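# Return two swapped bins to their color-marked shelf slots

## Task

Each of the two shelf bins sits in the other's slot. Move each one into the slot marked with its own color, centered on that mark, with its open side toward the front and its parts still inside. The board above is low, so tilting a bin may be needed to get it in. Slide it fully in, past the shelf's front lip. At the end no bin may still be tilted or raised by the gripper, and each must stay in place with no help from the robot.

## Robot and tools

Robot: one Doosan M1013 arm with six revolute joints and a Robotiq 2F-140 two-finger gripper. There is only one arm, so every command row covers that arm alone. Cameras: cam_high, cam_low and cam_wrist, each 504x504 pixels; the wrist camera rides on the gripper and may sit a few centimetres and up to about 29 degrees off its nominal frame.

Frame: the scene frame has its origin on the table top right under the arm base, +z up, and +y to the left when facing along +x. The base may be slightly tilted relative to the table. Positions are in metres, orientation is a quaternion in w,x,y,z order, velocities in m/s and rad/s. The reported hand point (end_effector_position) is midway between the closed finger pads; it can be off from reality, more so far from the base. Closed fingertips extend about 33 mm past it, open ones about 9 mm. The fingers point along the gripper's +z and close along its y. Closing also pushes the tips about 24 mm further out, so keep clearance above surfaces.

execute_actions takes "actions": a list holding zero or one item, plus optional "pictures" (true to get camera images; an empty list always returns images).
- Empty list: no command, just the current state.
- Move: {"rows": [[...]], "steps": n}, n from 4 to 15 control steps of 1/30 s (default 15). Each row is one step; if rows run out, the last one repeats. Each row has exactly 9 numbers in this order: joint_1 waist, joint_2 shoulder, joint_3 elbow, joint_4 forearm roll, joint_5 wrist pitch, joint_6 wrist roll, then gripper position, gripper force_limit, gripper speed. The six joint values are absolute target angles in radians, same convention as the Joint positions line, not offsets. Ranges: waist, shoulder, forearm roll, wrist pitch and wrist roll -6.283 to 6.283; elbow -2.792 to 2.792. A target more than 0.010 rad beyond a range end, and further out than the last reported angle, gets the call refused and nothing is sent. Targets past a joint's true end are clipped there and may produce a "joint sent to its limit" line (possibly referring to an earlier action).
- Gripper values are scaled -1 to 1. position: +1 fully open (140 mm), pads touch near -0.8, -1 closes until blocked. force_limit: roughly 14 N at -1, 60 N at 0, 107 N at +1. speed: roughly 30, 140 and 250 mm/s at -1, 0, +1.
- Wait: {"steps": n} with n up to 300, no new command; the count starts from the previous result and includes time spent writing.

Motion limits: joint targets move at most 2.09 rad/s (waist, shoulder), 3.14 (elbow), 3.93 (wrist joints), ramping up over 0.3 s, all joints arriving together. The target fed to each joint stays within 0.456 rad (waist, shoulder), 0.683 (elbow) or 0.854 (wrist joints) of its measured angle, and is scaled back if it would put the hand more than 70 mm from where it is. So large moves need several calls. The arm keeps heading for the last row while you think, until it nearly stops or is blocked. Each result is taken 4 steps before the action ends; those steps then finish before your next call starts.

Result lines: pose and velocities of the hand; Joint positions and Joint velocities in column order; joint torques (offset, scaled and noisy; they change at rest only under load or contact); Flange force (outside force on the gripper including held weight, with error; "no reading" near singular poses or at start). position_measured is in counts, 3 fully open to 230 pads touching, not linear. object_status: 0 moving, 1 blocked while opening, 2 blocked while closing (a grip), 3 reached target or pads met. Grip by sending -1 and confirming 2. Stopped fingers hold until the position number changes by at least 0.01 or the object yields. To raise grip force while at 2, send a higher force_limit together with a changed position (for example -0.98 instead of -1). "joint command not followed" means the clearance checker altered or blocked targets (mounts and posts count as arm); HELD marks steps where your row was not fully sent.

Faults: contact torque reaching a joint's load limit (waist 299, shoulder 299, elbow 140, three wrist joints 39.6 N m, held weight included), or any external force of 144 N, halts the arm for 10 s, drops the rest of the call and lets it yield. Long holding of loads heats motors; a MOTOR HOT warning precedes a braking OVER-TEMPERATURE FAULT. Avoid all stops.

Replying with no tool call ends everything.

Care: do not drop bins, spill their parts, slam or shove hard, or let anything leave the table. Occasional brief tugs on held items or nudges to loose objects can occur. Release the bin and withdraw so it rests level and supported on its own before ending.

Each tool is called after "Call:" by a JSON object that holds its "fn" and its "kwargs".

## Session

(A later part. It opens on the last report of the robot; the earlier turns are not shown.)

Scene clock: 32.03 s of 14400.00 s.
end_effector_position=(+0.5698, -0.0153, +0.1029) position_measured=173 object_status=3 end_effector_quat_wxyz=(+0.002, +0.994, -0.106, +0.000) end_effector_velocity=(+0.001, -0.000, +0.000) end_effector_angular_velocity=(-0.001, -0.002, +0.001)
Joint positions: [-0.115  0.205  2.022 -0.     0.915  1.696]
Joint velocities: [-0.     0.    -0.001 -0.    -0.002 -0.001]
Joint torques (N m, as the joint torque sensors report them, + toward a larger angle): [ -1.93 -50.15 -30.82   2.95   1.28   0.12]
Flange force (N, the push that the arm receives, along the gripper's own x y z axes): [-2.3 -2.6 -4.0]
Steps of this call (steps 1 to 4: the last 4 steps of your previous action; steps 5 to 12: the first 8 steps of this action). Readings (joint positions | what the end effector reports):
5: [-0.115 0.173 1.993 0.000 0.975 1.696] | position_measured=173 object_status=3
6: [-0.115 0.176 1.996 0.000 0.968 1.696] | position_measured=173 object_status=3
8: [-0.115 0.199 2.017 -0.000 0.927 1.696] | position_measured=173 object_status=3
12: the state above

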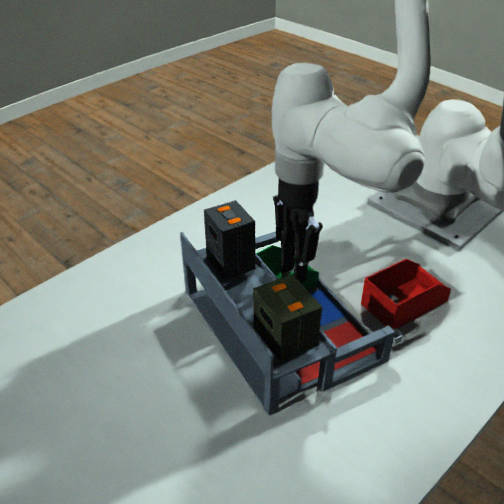

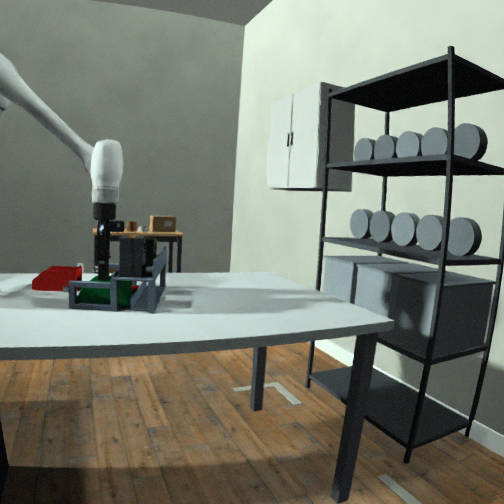

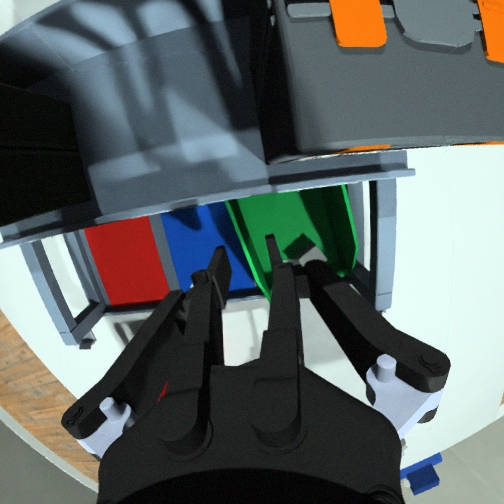

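Straddled. Descend, close, shift.

Call:
{"fn": "execute_actions", "kwargs": {"actions": [{"rows":[[-0.118,0.2311,2.0451,0,0.8654,1.693,-0.35,0.5,0]],"steps":10}]}}

Call:
{"fn": "execute_actions", "kwargs": {"actions": [{"rows":[[-0.118,0.2311,2.0451,0,0.8654,1.693,-1,0.5,-0.5]]}]}}

Call:
{"fn": "execute_actions", "kwargs": {"actions": [{"steps":12}]}}

Call:
{"fn": "execute_actions", "kwargs": {"actions": [{"rows":[[-0.124,0.2305,2.0453,0,0.8658,1.687,-1,0.5,-0.5],[-0.124,0.2305,2.0453,0,0.8658,1.687,-1,0.5,-0.5],[-0.129,0.2305,2.0453,0,0.8658,1.682,-1,0.5,-0.5]],"steps":12}], "pictures": true}}

Call:
{"fn": "zoom_image", "kwargs": {"camera": "cam_high", "region": [230, 200, 380, 350]}}

Scene clock: 32.40 s of 14400.00 s.
end_effector_position=(+0.5682, -0.0169, +0.0781) position_measured=173 object_status=3 end_effector_quat_wxyz=(+0.002, +0.994, -0.107, +0.000) end_effector_velocity=(+0.003, -0.000, +0.000) end_effector_angular_velocity=(-0.001, -0.008, +0.005)
Joint positions: [-0.118  0.231  2.045  0.     0.866  1.693]
Joint velocities: [ 0.    -0.    -0.    -0.    -0.007 -0.005]
Joint torques (N m, as the joint torque sensors report them, + toward a larger angle): [ -1.55 -52.64 -27.96   2.75   1.07   0.6 ]
Flange force (N, the push that the arm receives, along the gripper's own x y z axes): [-2.3 -2.3 -7.1]
Steps of this call (steps 1 to 4: the last 4 steps of your previous action; step 5: the robot went on to your last target; steps 6 to 11: the first 6 steps of this action). Readings (joint positions | what the end effector reports):
6: [-0.115 0.205 2.022 -0.000 0.914 1.696] | position_measured=173 object_status=3
7: [-0.115 0.208 2.025 0.000 0.907 1.696] | position_measured=173 object_status=3
9: [-0.118 0.228 2.043 0.000 0.872 1.694] | position_measured=173 object_status=3
11: the state above

Scene clock: 32.90 s of 14400.00 s.
end_effector_position=(+0.5683, -0.0169, +0.0782) position_measured=216 object_status=0 end_effector_quat_wxyz=(+0.002, +0.994, -0.106, +0.001) end_effector_velocity=(-0.000, -0.000, +0.000) end_effector_angular_velocity=(-0.001, +0.000, +0.001)
Joint positions: [-0.118  0.231  2.045  0.     0.865  1.693]
Joint velocities: [-0.    -0.001  0.001 -0.001 -0.     0.   ]
Joint torques (N m, as the joint torque sensors report them, + toward a larger angle): [ -3.57 -51.23 -29.51   2.77   0.28  -0.02]
Flange force (N, the push that the arm receives, along the gripper's own x y z axes): [-2.4 -5.4 -6.0]
Steps of this call (steps 1 to 4: the last 4 steps of your previous action; steps 5 to 15: the first 11 steps of this action). Readings (joint positions | what the end effector reports):
5: [-0.118 0.231 2.045 0.000 0.865 1.693] | position_measured=173 object_status=0
6: [-0.118 0.231 2.045 0.000 0.865 1.693] | position_measured=175 object_status=0
8: [-0.118 0.231 2.045 0.000 0.865 1.693] | position_measured=184 object_status=0
12: [-0.118 0.231 2.045 0.000 0.865 1.693] | position_measured=203 object_status=0
15: the state above

Scene clock: 33.30 s of 14400.00 s.
end_effector_position=(+0.5685, -0.0169, +0.0782) position_measured=231 object_status=3 end_effector_quat_wxyz=(+0.002, +0.994, -0.106, +0.001) end_effector_velocity=(-0.000, +0.000, +0.000) end_effector_angular_velocity=(-0.000, +0.000, -0.000)
Joint positions: [-0.118  0.231  2.045 -0.     0.865  1.693]
Joint velocities: [ 0.  0. -0. -0.  0.  0.]
Joint torques (N m, as the joint torque sensors report them, + toward a larger angle): [ -3.38 -49.36 -24.53   2.67   2.52  -0.2 ]
Flange force (N, the push that the arm receives, along the gripper's own x y z axes): [3.2 -6.6 -7.7]
Kept back: nothing.
Steps of this call (steps 1 to 4: the last 4 steps of your previous action; steps 5 to 12: the robot went on to your last target). Readings (joint positions | what the end effector reports):
1: [-0.118 0.231 2.045 -0.000 0.865 1.693] | position_measured=221 object_status=0
2: [-0.118 0.231 2.045 -0.000 0.865 1.693] | position_measured=226 object_status=0
4: [-0.118 0.231 2.045 -0.000 0.865 1.693] | position_measured=231 object_status=0
8: [-0.118 0.231 2.045 -0.000 0.865 1.693] | position_measured=231 object_status=0
12: the state above

Scene clock: 33.57 s of 14400.00 s.
end_effector_position=(+0.5678, -0.0231, +0.0784) position_measured=231 object_status=3 end_effector_quat_wxyz=(+0.002, +0.994, -0.106, +0.000) end_effector_velocity=(+0.001, +0.000, +0.001) end_effector_angular_velocity=(+0.001, -0.001, -0.001)
Joint positions: [-0.129  0.231  2.045 -0.     0.866  1.682]
Joint velocities: [-0.    -0.    -0.001  0.001 -0.    -0.   ]
Joint torques (N m, as the joint torque sensors report them, + toward a larger angle): [ -1.03 -54.87 -30.62   2.48   0.66  -0.14]
Flange force (N, the push that the arm receives, along the gripper's own x y z axes): [0.9 -2.0 0.0]
Steps of this call (steps 1 to 8: the first 8 steps of this action). Readings (joint positions | what the end effector reports):
1: [-0.118 0.231 2.045 -0.000 0.865 1.693] | position_measured=231 object_status=3
2: [-0.121 0.231 2.045 -0.000 0.866 1.690] | position_measured=231 object_status=3
4: [-0.126 0.231 2.045 -0.000 0.866 1.685] | position_measured=231 object_status=3
8: the state above

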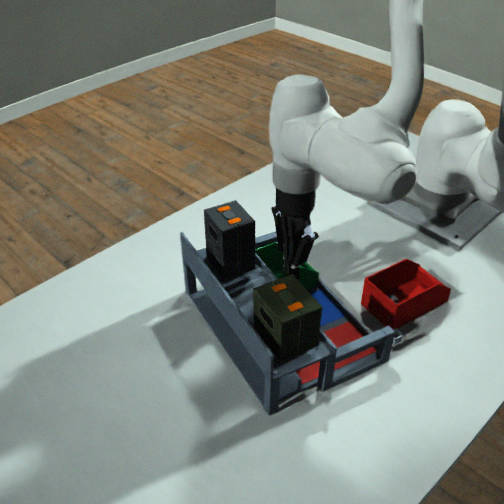

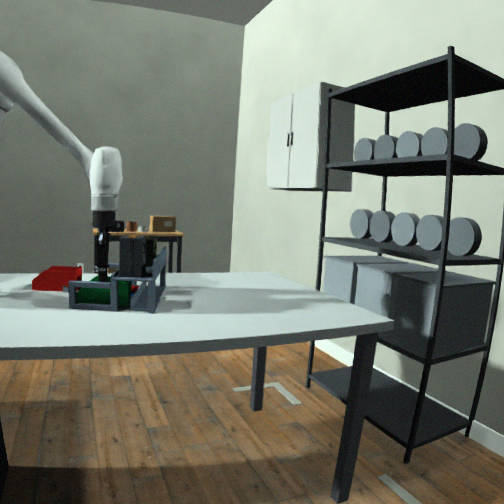

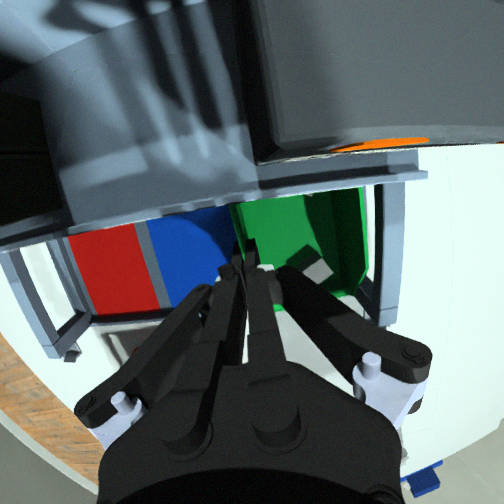

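Region (230, 200, 380, 350) of cam_high's 504x504 image, scaled by 3.360, with more detail than that image has.

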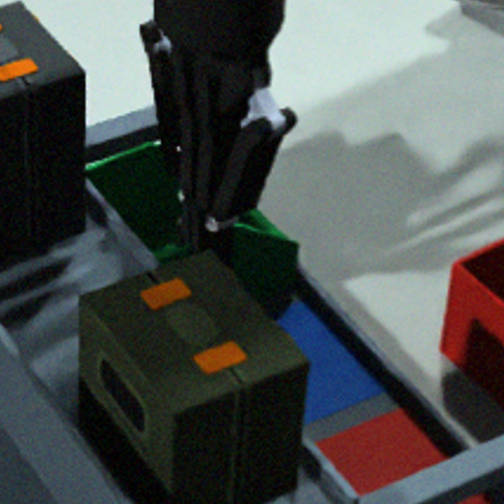

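Call:
{"fn": "execute_actions", "kwargs": {"actions": [{"rows":[[-0.13,0.2335,2.0415,0,0.8667,1.681,-1,0.5,-0.5],[-0.13,0.2335,2.0415,0,0.8667,1.681,-1,0.5,-0.5],[-0.13,0.236,2.038,0,0.8676,1.681,-1,0.5,-0.5]],"steps":12}]}}

Call:
{"fn": "execute_actions", "kwargs": {"actions": [{"rows":[[-0.13,0.236,2.038,0,0.8676,1.681,-0.45,0.5,0]],"steps":10}]}}

Call:
{"fn": "execute_actions", "kwargs": {"actions": [{"rows":[[-0.13,0.165,1.985,0,0.9916,1.681,-0.4,0.5,0]],"steps":11}]}}

Call:
{"fn": "execute_actions", "kwargs": {"actions": [{"rows":[[0.199,-0.1151,2.28,0,0.9767,2.012,-0.4,0.5,0]]}]}}

Call:
{"fn": "execute_actions", "kwargs": {"actions": [{"steps":20}], "pictures": true}}

Scene clock: 34.03 s of 14400.00 s.
end_effector_position=(+0.5718, -0.0241, +0.0785) position_measured=231 object_status=3 end_effector_quat_wxyz=(+0.002, +0.994, -0.106, +0.001) end_effector_velocity=(-0.001, +0.000, -0.001) end_effector_angular_velocity=(+0.000, +0.003, -0.000)
Joint positions: [-0.13   0.236  2.038  0.     0.868  1.681]
Joint velocities: [ 0.     0.001  0.001 -0.     0.001  0.   ]
Joint torques (N m, as the joint torque sensors report them, + toward a larger angle): [ -1.71 -55.07 -30.73   2.38   0.22   0.05]
Flange force (N, the push that the arm receives, along the gripper's own x y z axes): [0.3 -2.6 -1.1]
Steps of this call (steps 1 to 4: the last 4 steps of your previous action; steps 5 to 6: the robot went on to your last target; steps 7 to 14: the first 8 steps of this action). Readings (joint positions | what the end effector reports):
7: [-0.129 0.231 2.045 -0.000 0.866 1.682] | position_measured=231 object_status=3
8: [-0.129 0.232 2.043 -0.000 0.866 1.681] | position_measured=231 object_status=3
10: [-0.130 0.234 2.040 0.000 0.867 1.681] | position_measured=231 object_status=3
14: the state above

Scene clock: 34.37 s of 14400.00 s.
end_effector_position=(+0.5719, -0.0241, +0.0785) position_measured=197 object_status=0 end_effector_quat_wxyz=(+0.002, +0.994, -0.106, +0.001) end_effector_velocity=(-0.001, -0.000, -0.000) end_effector_angular_velocity=(-0.000, +0.001, +0.001)
Joint positions: [-0.13   0.236  2.038  0.     0.868  1.681]
Joint velocities: [ 0.    -0.     0.001 -0.001  0.001 -0.   ]
Joint torques (N m, as the joint torque sensors report them, + toward a larger angle): [ -3.34 -53.01 -29.13   2.59   0.75  -0.53]
Flange force (N, the push that the arm receives, along the gripper's own x y z axes): [-0.4 -6.5 -3.9]
Steps of this call (steps 1 to 4: the last 4 steps of your previous action; steps 5 to 10: the first 6 steps of this action). Readings (joint positions | what the end effector reports):
5: [-0.130 0.236 2.038 0.000 0.868 1.681] | position_measured=231 object_status=0
6: [-0.130 0.236 2.038 0.000 0.868 1.681] | position_measured=231 object_status=0
8: [-0.130 0.236 2.038 0.000 0.868 1.681] | position_measured=213 object_status=0
10: the state above

Scene clock: 34.73 s of 14400.00 s.
end_effector_position=(+0.5705, -0.0237, +0.1425) position_measured=179 object_status=0 end_effector_quat_wxyz=(+0.002, +0.994, -0.106, +0.001) end_effector_velocity=(-0.010, +0.001, +0.049) end_effector_angular_velocity=(+0.000, +0.007, +0.001)
Joint positions: [-0.13   0.165  1.985  0.     0.99   1.681]
Joint velocities: [-0.    -0.059 -0.032 -0.     0.098 -0.001]
Joint torques (N m, as the joint torque sensors report them, + toward a larger angle): [ -9.23  -5.26 -12.86   0.88   0.25   0.19]
Flange force (N, the push that the arm receives, along the gripper's own x y z axes): [10.1 -7.1 3.2]
Steps of this call (steps 1 to 4: the last 4 steps of your previous action; steps 5 to 11: the first 7 steps of this action). Readings (joint positions | what the end effector reports):
5: [-0.130 0.236 2.038 0.000 0.868 1.681] | position_measured=186 object_status=0
6: [-0.130 0.233 2.036 0.000 0.875 1.681] | position_measured=183 object_status=0
8: [-0.130 0.204 2.013 0.000 0.926 1.681] | position_measured=179 object_status=0
11: the state above

Scene clock: 35.23 s of 14400.00 s.
end_effector_position=(+0.4563, +0.0792, +0.1461) position_measured=179 object_status=3 end_effector_quat_wxyz=(+0.002, +0.994, -0.107, +0.000) end_effector_velocity=(-0.436, +0.287, -0.015) end_effector_angular_velocity=(+0.000, -0.003, -0.003)
Joint positions: [ 0.069 -0.004  2.164  0.     0.982  1.881]
Joint velocities: [ 0.709 -0.604  0.63   0.    -0.029  0.712]
Joint torques (N m, as the joint torque sensors report them, + toward a larger angle): [ -2.47 -30.86 -31.66   2.78   0.76   0.03]
Flange force (N, the push that the arm receives, along the gripper's own x y z axes): [-5.8 0.5 -5.1]
Steps of this call (steps 1 to 4: the last 4 steps of your previous action; steps 5 to 15: the first 11 steps of this action). Readings (joint positions | what the end effector reports):
5: [-0.130 0.165 1.985 0.000 0.992 1.681] | position_measured=179 object_status=3
6: [-0.126 0.162 1.989 0.000 0.991 1.684] | position_measured=179 object_status=3
8: [-0.097 0.137 2.016 0.000 0.989 1.714] | position_measured=179 object_status=3
12: [-0.002 0.056 2.101 0.000 0.985 1.810] | position_measured=179 object_status=3
15: the state above

Scene clock: 35.90 s of 14400.00 s.
end_effector_position=(+0.3742, +0.1220, +0.1394) position_measured=179 object_status=3 end_effector_quat_wxyz=(+0.002, +0.994, -0.107, +0.001) end_effector_velocity=(+0.000, -0.000, +0.001) end_effector_angular_velocity=(+0.000, -0.001, -0.000)
Joint positions: [ 0.199 -0.115  2.28  -0.     0.977  2.012]
Joint velocities: [-0.    -0.001 -0.001  0.     0.    -0.   ]
Joint torques (N m, as the joint torque sensors report them, + toward a larger angle): [  0.18 -22.2  -31.29   3.06   0.43  -0.13]
Flange force (N, the push that the arm receives, along the gripper's own x y z axes): [3.8 -1.8 -3.5]
Kept back: nothing.
Steps of this call (steps 1 to 4: the last 4 steps of your previous action; steps 5 to 20: the robot went on to your last target). Readings (joint positions | what the end effector reports):
1: [0.093 -0.025 2.186 0.000 0.981 1.905] | position_measured=179 object_status=3
2: [0.117 -0.046 2.207 0.000 0.980 1.930] | position_measured=179 object_status=3
4: [0.165 -0.086 2.249 0.000 0.978 1.977] | position_measured=179 object_status=3
8: [0.199 -0.115 2.280 -0.000 0.977 2.012] | position_measured=179 object_status=3
20: the state above

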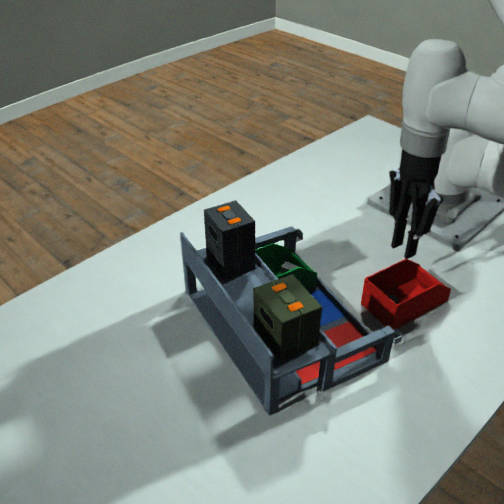

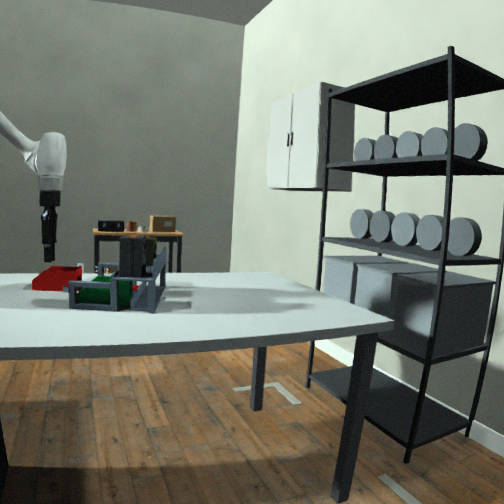

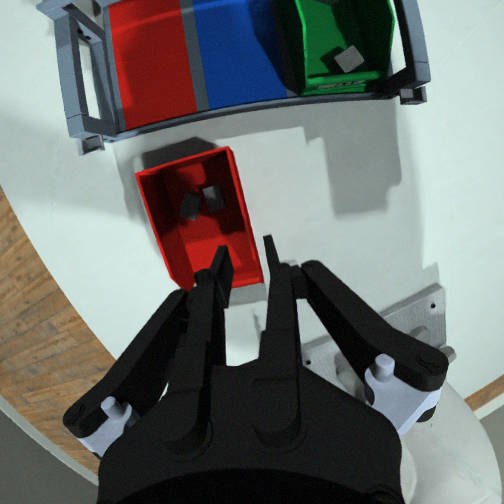

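Call:
{"fn": "execute_actions", "kwargs": {"actions": [{"rows":[[0.192,-0.07,2.315,0,0.8966,2.005,-0.4,0.5,0],[0.192,-0.07,2.315,0,0.8966,2.005,-0.4,0.5,0],[0.192,-0.07,2.315,0,0.8966,2.005,-0.4,0.5,0],[0.192,-0.07,2.315,0,0.8966,2.005,-0.4,0.5,0],[0.192,-0.0247,2.3498,0,0.8165,2.005,-0.4,0.5,0]]}], "pictures": true}}

Call:
{"fn": "execute_actions", "kwargs": {"actions": [{"rows":[[0.192,-0.0247,2.3498,0,0.8165,2.005,-1,0.5,-0.5]]}]}}

Call:
{"fn": "execute_actions", "kwargs": {"actions": [{"steps":10}]}}

Scene clock: 36.40 s of 14400.00 s.
end_effector_position=(+0.3751, +0.1191, +0.0735) position_measured=179 object_status=3 end_effector_quat_wxyz=(+0.002, +0.994, -0.107, +0.001) end_effector_velocity=(+0.001, +0.000, +0.001) end_effector_angular_velocity=(+0.001, -0.004, +0.000)
Joint positions: [ 0.192 -0.025  2.35  -0.     0.817  2.005]
Joint velocities: [ 0.    -0.001 -0.001  0.    -0.003 -0.001]
Joint torques (N m, as the joint torque sensors report them, + toward a larger angle): [ -2.45 -24.23 -27.06   2.13   0.74   0.1 ]
Flange force (N, the push that the arm receives, along the gripper's own x y z axes): [-3.6 -4.5 -5.1]
Steps of this call (steps 1 to 4: the robot went on to your last target; steps 5 to 15: the first 11 steps of this action). Readings (joint positions | what the end effector reports):
5: [0.199 -0.115 2.280 -0.000 0.977 2.012] | position_measured=179 object_status=3
6: [0.198 -0.112 2.283 -0.000 0.970 2.012] | position_measured=179 object_status=3
8: [0.194 -0.085 2.304 -0.000 0.923 2.008] | position_measured=179 object_status=3
12: [0.192 -0.033 2.343 -0.000 0.832 2.005] | position_measured=179 object_status=3
15: the state above

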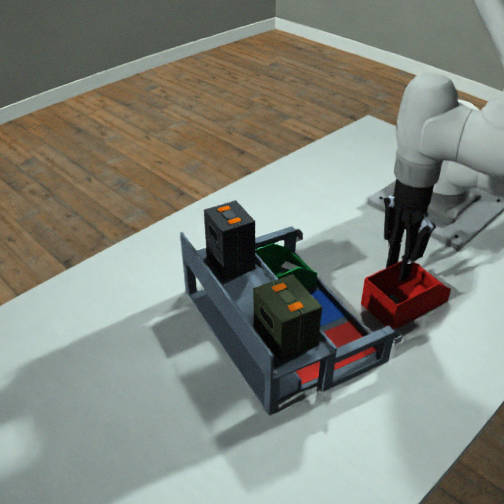

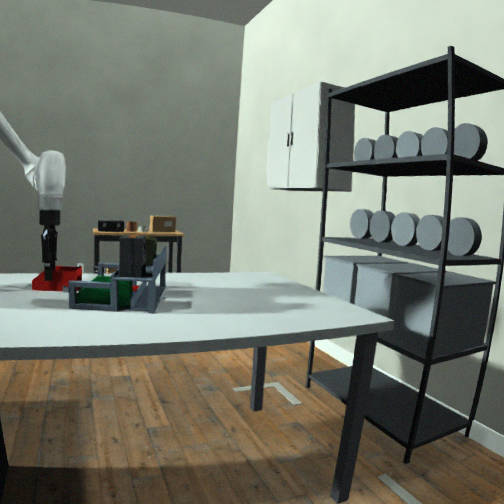

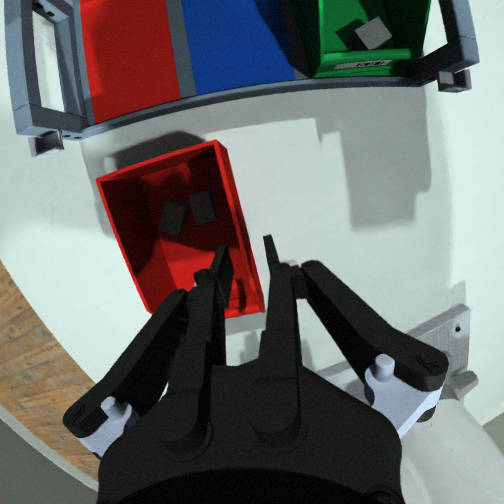

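Scene clock: 36.90 s of 14400.00 s.
end_effector_position=(+0.3751, +0.1191, +0.0734) position_measured=222 object_status=0 end_effector_quat_wxyz=(+0.002, +0.994, -0.107, +0.001) end_effector_velocity=(-0.000, -0.000, +0.000) end_effector_angular_velocity=(-0.000, +0.000, +0.000)
Joint positions: [ 0.192 -0.025  2.35  -0.     0.817  2.005]
Joint velocities: [-0.    -0.     0.    -0.     0.001 -0.   ]
Joint torques (N m, as the joint torque sensors report them, + toward a larger angle): [ -1.76 -27.65 -28.32   2.86   0.28  -0.26]
Flange force (N, the push that the arm receives, along the gripper's own x y z axes): [0.2 -5.9 -3.0]
Steps of this call (steps 1 to 4: the last 4 steps of your previous action; steps 5 to 15: the first 11 steps of this action). Readings (joint positions | what the end effector reports):
5: [0.192 -0.025 2.350 -0.000 0.817 2.005] | position_measured=179 object_status=0
6: [0.192 -0.025 2.350 -0.000 0.817 2.005] | position_measured=181 object_status=0
8: [0.192 -0.025 2.350 -0.000 0.817 2.005] | position_measured=190 object_status=0
12: [0.192 -0.025 2.350 -0.000 0.817 2.005] | position_measured=209 object_status=0
15: the state above

Scene clock: 37.23 s of 14400.00 s.
end_effector_position=(+0.3751, +0.1191, +0.0735) position_measured=231 object_status=3 end_effector_quat_wxyz=(+0.002, +0.994, -0.107, +0.001) end_effector_velocity=(-0.001, +0.000, -0.000) end_effector_angular_velocity=(+0.000, +0.001, +0.000)
Joint positions: [ 0.192 -0.025  2.35  -0.     0.817  2.005]
Joint velocities: [ 0.     0.     0.001  0.001  0.    -0.001]
Joint torques (N m, as the joint torque sensors report them, + toward a larger angle): [ -3.53 -20.43 -23.06   2.85  -0.76   0.28]
Flange force (N, the push that the arm receives, along the gripper's own x y z axes): [-4.0 -7.0 -20.3]
Kept back: nothing.
Steps of this call (steps 1 to 4: the last 4 steps of your previous action; steps 5 to 10: the robot went on to your last target). Readings (joint positions | what the end effector reports):
1: [0.192 -0.025 2.350 -0.000 0.817 2.005] | position_measured=227 object_status=0
2: [0.192 -0.025 2.350 -0.000 0.817 2.005] | position_measured=231 object_status=0
4: [0.192 -0.025 2.350 -0.000 0.817 2.005] | position_measured=231 object_status=0
8: [0.192 -0.025 2.350 -0.000 0.817 2.005] | position_measured=231 object_status=3
10: the state above

Call:
{"fn": "execute_actions", "kwargs": {"actions": [{"rows":[[0.192,-0.05,2.33,0,0.8616,2.005,-1,0.5,-0.5],[0.192,-0.05,2.33,0,0.8616,2.005,-1,0.5,-0.5],[0.192,-0.05,2.33,0,0.8616,2.005,-1,0.5,-0.5],[0.192,-0.14,2.258,0,1.0236,2.005,-1,0.5,-0.5]],"steps":14}]}}

Call:
{"fn": "execute_actions", "kwargs": {"actions": [{"rows":[[0.07,0.1572,1.9624,0.047,1.136,1.853,-1,0.5,-0.5]]}]}}

Call:
{"fn": "execute_actions", "kwargs": {"actions": [{"steps":15}]}}

Call:
{"fn": "execute_actions", "kwargs": {"actions": [{"rows":[[0.07,0.18,1.983,0.047,1.0926,1.853,-1,0.5,-0.5],[0.07,0.18,1.983,0.047,1.0926,1.853,-1,0.5,-0.5],[0.07,0.18,1.983,0.047,1.0926,1.853,-1,0.5,-0.5],[0.07,0.2,2.0014,0.047,1.0542,1.853,-1,0.5,-0.5],[0.07,0.2,2.0014,0.047,1.0542,1.853,-1,0.5,-0.5],[0.07,0.2,2.0014,0.047,1.0542,1.853,-1,0.5,-0.5],[0.07,0.213,2.0132,0.047,1.0294,1.853,-1,0.5,-0.5]]}], "pictures": true}}

Call:
{"fn": "zoom_image", "kwargs": {"camera": "cam_high", "region": [260, 220, 420, 380]}}

Scene clock: 38.03 s of 14400.00 s.
end_effector_position=(+0.3743, +0.1193, +0.1587) position_measured=231 object_status=3 end_effector_quat_wxyz=(+0.001, +0.994, -0.107, +0.001) end_effector_velocity=(-0.013, -0.003, +0.074) end_effector_angular_velocity=(-0.001, +0.006, +0.001)
Joint positions: [ 0.192 -0.139  2.259  0.     1.021  2.005]
Joint velocities: [-0.    -0.1   -0.073 -0.     0.179 -0.001]
Joint torques (N m, as the joint torque sensors report them, + toward a larger angle): [ -7.97  17.12 -17.4    1.4    0.64  -0.13]
Flange force (N, the push that the arm receives, along the gripper's own x y z axes): [3.0 -8.1 3.0]
Steps of this call (steps 1 to 14: the robot went on to your last target; steps 15 to 24: the first 10 steps of this action). Readings (joint positions | what the end effector reports):
15: [0.192 -0.025 2.350 -0.000 0.817 2.005] | position_measured=231 object_status=3
16: [0.192 -0.028 2.348 -0.000 0.823 2.005] | position_measured=231 object_status=3
18: [0.192 -0.047 2.332 0.000 0.856 2.005] | position_measured=231 object_status=3
22: [0.192 -0.117 2.276 0.000 0.982 2.005] | position_measured=231 object_status=3
24: the state above

Scene clock: 38.53 s of 14400.00 s.
end_effector_position=(+0.5003, +0.1070, +0.1635) position_measured=231 object_status=3 end_effector_quat_wxyz=(-0.005, +0.993, -0.104, -0.048) end_effector_velocity=(+0.417, -0.081, -0.046) end_effector_angular_velocity=(+0.113, +0.313, +0.017)
Joint positions: [0.093 0.102 2.017 0.038 1.115 1.881]
Joint velocities: [-0.331  0.803 -0.79   0.125  0.298 -0.406]
Joint torques (N m, as the joint torque sensors report them, + toward a larger angle): [  2.48 -56.87 -28.69   2.59   1.4   -0.3 ]
Flange force (N, the push that the arm receives, along the gripper's own x y z axes): [3.3 -4.2 1.4]
Steps of this call (steps 1 to 4: the last 4 steps of your previous action; steps 5 to 15: the first 11 steps of this action). Readings (joint positions | what the end effector reports):
5: [0.192 -0.140 2.258 0.000 1.024 2.005] | position_measured=231 object_status=3
6: [0.191 -0.137 2.255 0.000 1.025 2.003] | position_measured=231 object_status=3
8: [0.179 -0.107 2.225 0.005 1.036 1.988] | position_measured=231 object_status=3
12: [0.129 0.013 2.105 0.024 1.082 1.927] | position_measured=231 object_status=3
15: the state above

Scene clock: 39.03 s of 14400.00 s.
end_effector_position=(+0.5289, +0.1010, +0.1598) position_measured=231 object_status=3 end_effector_quat_wxyz=(-0.008, +0.993, -0.103, -0.059) end_effector_velocity=(-0.000, +0.000, -0.000) end_effector_angular_velocity=(-0.000, -0.000, +0.000)
Joint positions: [0.07  0.157 1.962 0.047 1.136 1.853]
Joint velocities: [ 0.001  0.     0.    -0.    -0.     0.001]
Joint torques (N m, as the joint torque sensors report them, + toward a larger angle): [ -1.53 -51.08 -34.12   3.28   1.     0.2 ]
Flange force (N, the push that the arm receives, along the gripper's own x y z axes): [0.7 -2.6 -0.3]
Kept back: nothing.
Steps of this call (steps 1 to 4: the last 4 steps of your previous action; steps 5 to 15: the robot went on to your last target). Readings (joint positions | what the end effector reports):
1: [0.083 0.127 1.993 0.042 1.124 1.869] | position_measured=231 object_status=3
2: [0.075 0.144 1.976 0.045 1.131 1.860] | position_measured=231 object_status=3
4: [0.070 0.157 1.963 0.047 1.136 1.853] | position_measured=231 object_status=3
8: [0.070 0.157 1.963 0.047 1.136 1.853] | position_measured=231 object_status=3
15: the state above

Scene clock: 39.40 s of 14400.00 s.
end_effector_position=(+0.5293, +0.1001, +0.1044) position_measured=231 object_status=3 end_effector_quat_wxyz=(-0.007, +0.993, -0.105, -0.059) end_effector_velocity=(+0.003, +0.000, -0.000) end_effector_angular_velocity=(+0.001, -0.010, -0.001)
Joint positions: [0.07  0.213 2.013 0.047 1.03  1.853]
Joint velocities: [-0.   -0.    0.    0.   -0.01  0.  ]
Joint torques (N m, as the joint torque sensors report them, + toward a larger angle): [ -2.49 -58.49 -30.8    2.98   1.33   0.01]
Flange force (N, the push that the arm receives, along the gripper's own x y z axes): [3.3 -6.3 1.4]
Steps of this call (steps 1 to 11: the first 11 steps of this action). Readings (joint positions | what the end effector reports):
1: [0.070 0.157 1.962 0.047 1.136 1.853] | position_measured=231 object_status=3
2: [0.070 0.160 1.965 0.047 1.129 1.853] | position_measured=231 object_status=3
4: [0.070 0.178 1.982 0.047 1.097 1.853] | position_measured=231 object_status=3
8: [0.070 0.204 2.005 0.047 1.046 1.853] | position_measured=231 object_status=3
11: the state above

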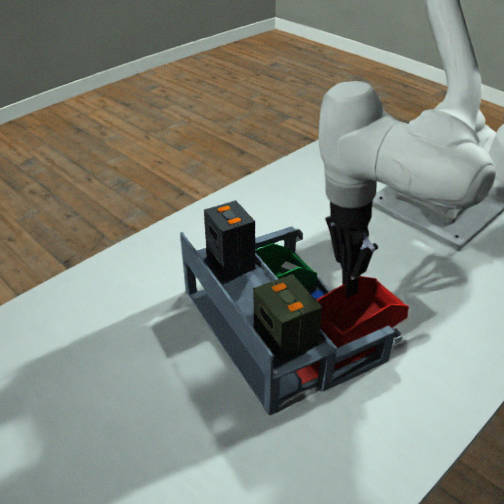

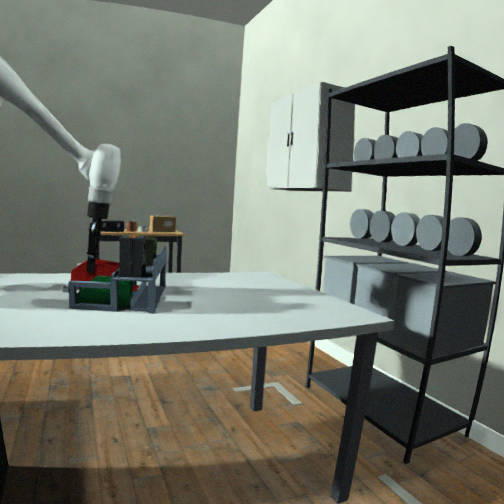

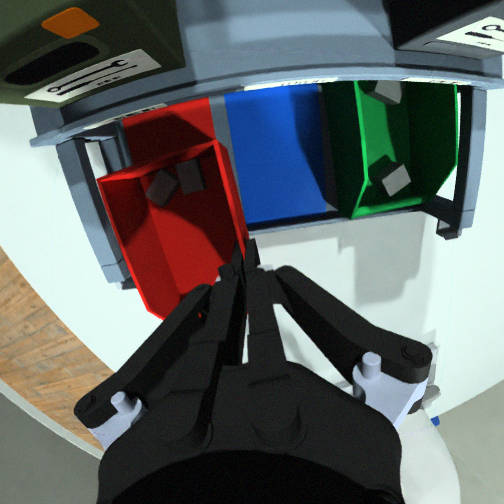

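Region (260, 220, 420, 380) of cam_high's 504x504 image, scaled by 3.150, with more detail than that image has.

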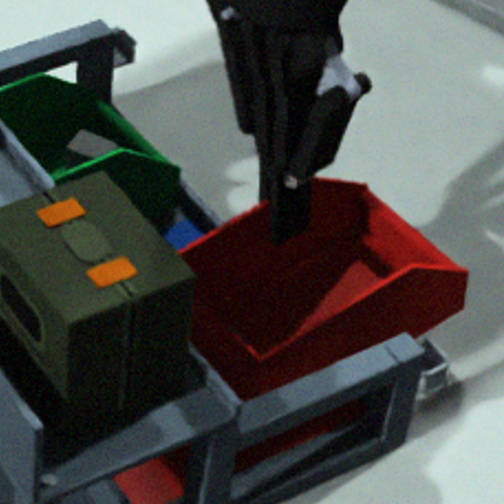

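Call:
{"fn": "execute_actions", "kwargs": {"actions": [{"rows":[[0.07,0.2178,2.0176,0.045,1.0202,1.853,-1,0.5,-0.5],[0.07,0.2178,2.0176,0.045,1.0202,1.853,-1,0.5,-0.5],[0.07,0.2178,2.0176,0.045,1.0202,1.853,-1,0.5,-0.5],[0.07,0.2178,2.0176,0.045,1.0202,1.853,-1,0.5,-0.5],[0.0684,0.2227,2.0118,0.045,1.0212,1.8515,-1,0.5,-0.5],[0.0667,0.2277,2.0059,0.044,1.0222,1.85,-1,0.5,-0.5],[0.065,0.2326,2.0,0.044,1.0231,1.8485,-1,0.5,-0.5],[0.0634,0.2375,1.9942,0.044,1.0241,1.847,-1,0.5,-0.5],[0.0618,0.2424,1.9884,0.043,1.0251,1.8455,-1,0.5,-0.5],[0.0601,0.2474,1.9825,0.043,1.026,1.844,-1,0.5,-0.5],[0.0585,0.2523,1.9767,0.043,1.027,1.8425,-1,0.5,-0.5],[0.0568,0.2572,1.9708,0.042,1.028,1.841,-1,0.5,-0.5]]}]}}

Call:
{"fn": "execute_actions", "kwargs": {"actions": [{"steps":8}], "pictures": true}}

Scene clock: 40.00 s of 14400.00 s.
end_effector_position=(+0.5472, +0.0959, +0.0981) position_measured=231 object_status=3 end_effector_quat_wxyz=(-0.006, +0.993, -0.105, -0.059) end_effector_velocity=(+0.100, -0.020, -0.010) end_effector_angular_velocity=(-0.000, +0.001, +0.000)
Joint positions: [0.061 0.244 1.987 0.043 1.025 1.845]
Joint velocities: [-0.049  0.146 -0.172 -0.007  0.028 -0.044]
Joint torques (N m, as the joint torque sensors report them, + toward a larger angle): [ -0.13 -59.59 -30.54   3.48   0.79   0.04]
Flange force (N, the push that the arm receives, along the gripper's own x y z axes): [7.1 -2.1 0.7]
Steps of this call (steps 1 to 4: the last 4 steps of your previous action; steps 5 to 7: the robot went on to your last target; steps 8 to 18: the first 11 steps of this action). Readings (joint positions | what the end effector reports):
8: [0.070 0.213 2.013 0.047 1.029 1.853] | position_measured=231 object_status=3
9: [0.070 0.215 2.015 0.046 1.025 1.853] | position_measured=231 object_status=3
11: [0.070 0.218 2.018 0.045 1.020 1.853] | position_measured=231 object_status=3
15: [0.066 0.229 2.004 0.044 1.022 1.850] | position_measured=231 object_status=3
18: the state above

Scene clock: 40.27 s of 14400.00 s.
end_effector_position=(+0.5565, +0.0938, +0.0972) position_measured=231 object_status=3 end_effector_quat_wxyz=(-0.005, +0.993, -0.105, -0.059) end_effector_velocity=(+0.000, -0.000, +0.001) end_effector_angular_velocity=(+0.000, -0.000, -0.001)
Joint positions: [0.057 0.257 1.971 0.042 1.028 1.841]
Joint velocities: [-0.    -0.    -0.001  0.     0.001  0.   ]
Joint torques (N m, as the joint torque sensors report them, + toward a larger angle): [ -2.98 -59.44 -32.16   3.13   0.8   -0.03]
Flange force (N, the push that the arm receives, along the gripper's own x y z axes): [-0.1 -5.0 0.7]
Kept back: nothing.
Steps of this call (steps 1 to 4: the last 4 steps of your previous action; steps 5 to 8: the robot went on to your last target). Readings (joint positions | what the end effector reports):
1: [0.060 0.249 1.981 0.043 1.026 1.844] | position_measured=231 object_status=3
2: [0.058 0.253 1.975 0.043 1.027 1.842] | position_measured=231 object_status=3
4: [0.057 0.257 1.971 0.042 1.028 1.841] | position_measured=231 object_status=3
8: the state above

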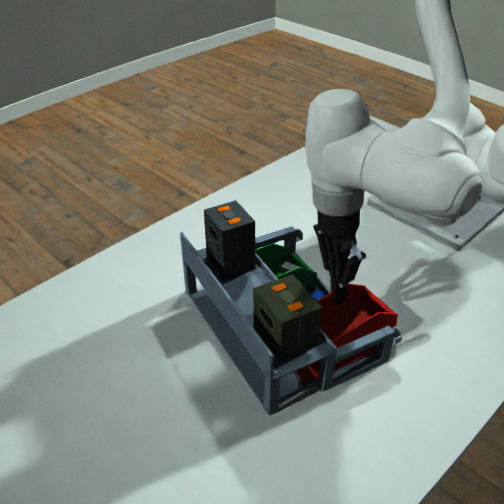

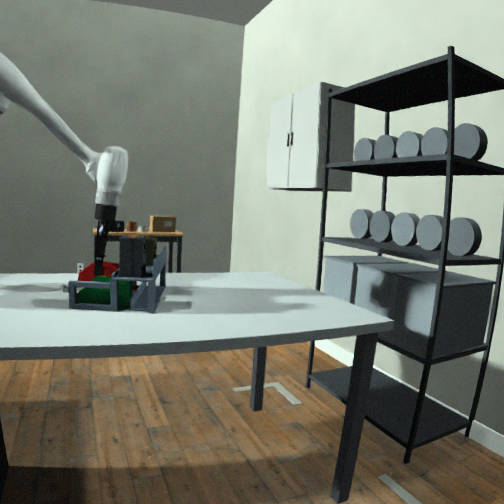

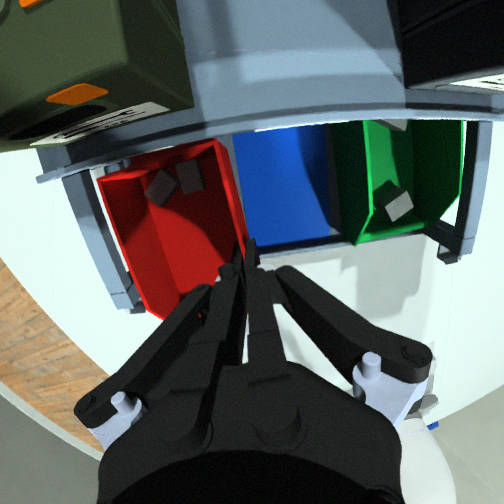

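Call:
{"fn": "execute_actions", "kwargs": {"actions": [{"rows":[[0.0551,0.2621,1.965,0.042,1.029,1.8395,-1,0.5,-0.5],[0.0535,0.267,1.9591,0.042,1.03,1.838,-1,0.5,-0.5],[0.0518,0.272,1.9533,0.042,1.031,1.8365,-1,0.5,-0.5],[0.0502,0.2769,1.9474,0.042,1.032,1.835,-1,0.5,-0.5],[0.0485,0.2818,1.9416,0.041,1.033,1.8335,-1,0.5,-0.5],[0.0469,0.2868,1.9357,0.041,1.034,1.832,-1,0.5,-0.5],[0.0452,0.2917,1.9299,0.041,1.035,1.8305,-1,0.5,-0.5],[0.0436,0.2966,1.924,0.04,1.036,1.829,-1,0.5,-0.5]]}]}}

Call:
{"fn": "execute_actions", "kwargs": {"actions": [{"rows":[[0.0419,0.3015,1.9182,0.04,1.0368,1.8275,-1,0.5,-0.5],[0.0403,0.3065,1.9123,0.04,1.0378,1.826,-1,0.5,-0.5],[0.0386,0.3114,1.9065,0.04,1.0387,1.8245,-1,0.5,-0.5],[0.037,0.3163,1.9006,0.04,1.0397,1.823,-1,0.5,-0.5],[0.0354,0.3205,1.8945,0.04,1.0416,1.8215,-1,0.5,-0.5],[0.0338,0.3247,1.8884,0.04,1.0435,1.82,-1,0.5,-0.5]]}], "pictures": true}}

Call:
{"fn": "zoom_image", "kwargs": {"camera": "cam_high", "region": [260, 240, 420, 400]}}

Scene clock: 41.97 s of 14400.00 s.
end_effector_position=(+0.5833, +0.0877, +0.0938) position_measured=231 object_status=3 end_effector_quat_wxyz=(-0.005, +0.993, -0.105, -0.059) end_effector_velocity=(+0.004, -0.001, +0.001) end_effector_angular_velocity=(-0.001, +0.001, +0.003)
Joint positions: [0.044 0.297 1.924 0.04  1.036 1.829]
Joint velocities: [-0.001  0.005 -0.008 -0.002  0.005 -0.003]
Joint torques (N m, as the joint torque sensors report them, + toward a larger angle): [  1.02 -67.38 -30.27   3.28   1.02  -0.37]
Flange force (N, the push that the arm receives, along the gripper's own x y z axes): [-2.8 -2.9 -2.7]
Steps of this call (steps 1 to 30: the robot went on to your last target; steps 31 to 40: nothing new was sent; steps 41 to 51: the first 11 steps of this action). Readings (joint positions | what the end effector reports):
41: [0.057 0.257 1.971 0.042 1.028 1.841] | position_measured=231 object_status=3
42: [0.056 0.260 1.968 0.042 1.029 1.840] | position_measured=231 object_status=3
44: [0.053 0.268 1.957 0.042 1.030 1.838] | position_measured=231 object_status=3
48: [0.046 0.288 1.934 0.041 1.034 1.832] | position_measured=231 object_status=3
51: the state above

Scene clock: 42.47 s of 14400.00 s.
end_effector_position=(+0.6033, +0.0832, +0.0919) position_measured=231 object_status=3 end_effector_quat_wxyz=(-0.006, +0.993, -0.105, -0.059) end_effector_velocity=(+0.002, +0.000, +0.001) end_effector_angular_velocity=(+0.000, -0.003, -0.000)
Joint positions: [0.034 0.325 1.888 0.04  1.044 1.82 ]
Joint velocities: [-0.    -0.    -0.002  0.    -0.     0.   ]
Joint torques (N m, as the joint torque sensors report them, + toward a larger angle): [ -1.78 -63.52 -31.93   2.76   1.24   0.  ]
Flange force (N, the push that the arm receives, along the gripper's own x y z axes): [-2.3 -1.9 -1.4]
Steps of this call (steps 1 to 4: the last 4 steps of your previous action; steps 5 to 15: the first 11 steps of this action). Readings (joint positions | what the end effector reports):
5: [0.044 0.297 1.924 0.040 1.036 1.829] | position_measured=231 object_status=3
6: [0.043 0.299 1.921 0.040 1.037 1.828] | position_measured=231 object_status=3
8: [0.040 0.308 1.911 0.040 1.038 1.826] | position_measured=231 object_status=3
12: [0.034 0.324 1.889 0.040 1.043 1.820] | position_measured=231 object_status=3
15: the state above

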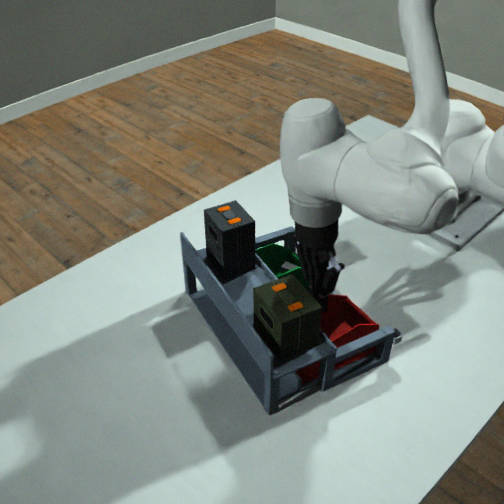

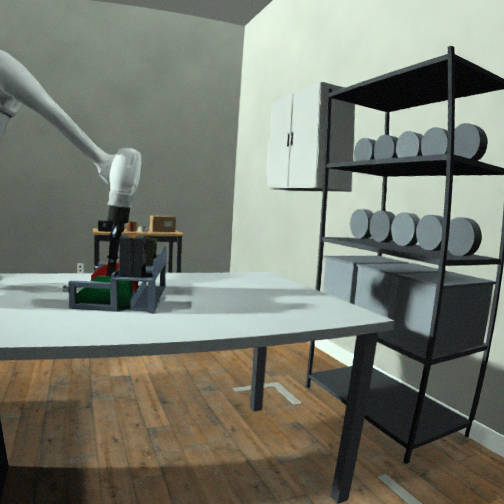

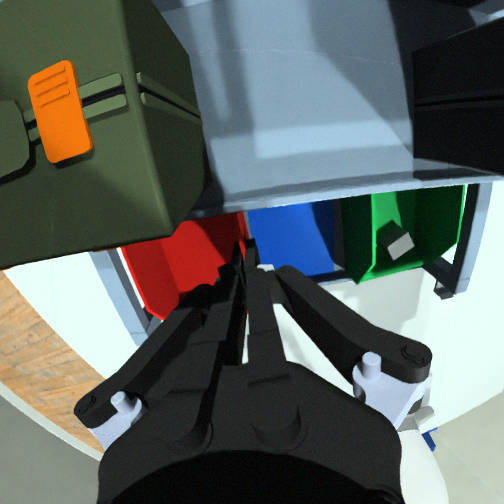

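Region (260, 240, 420, 400) of cam_high's 504x504 image, scaled by 3.150, with more detail than that image has.

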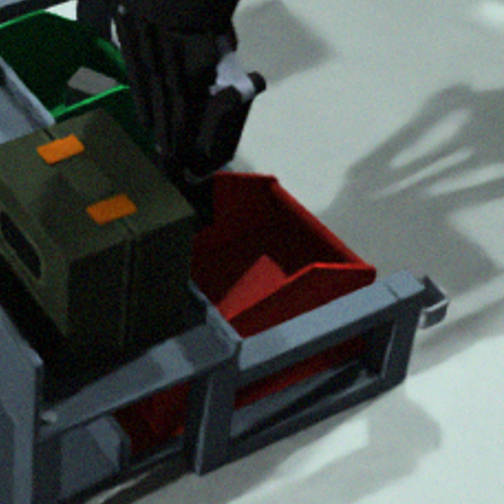

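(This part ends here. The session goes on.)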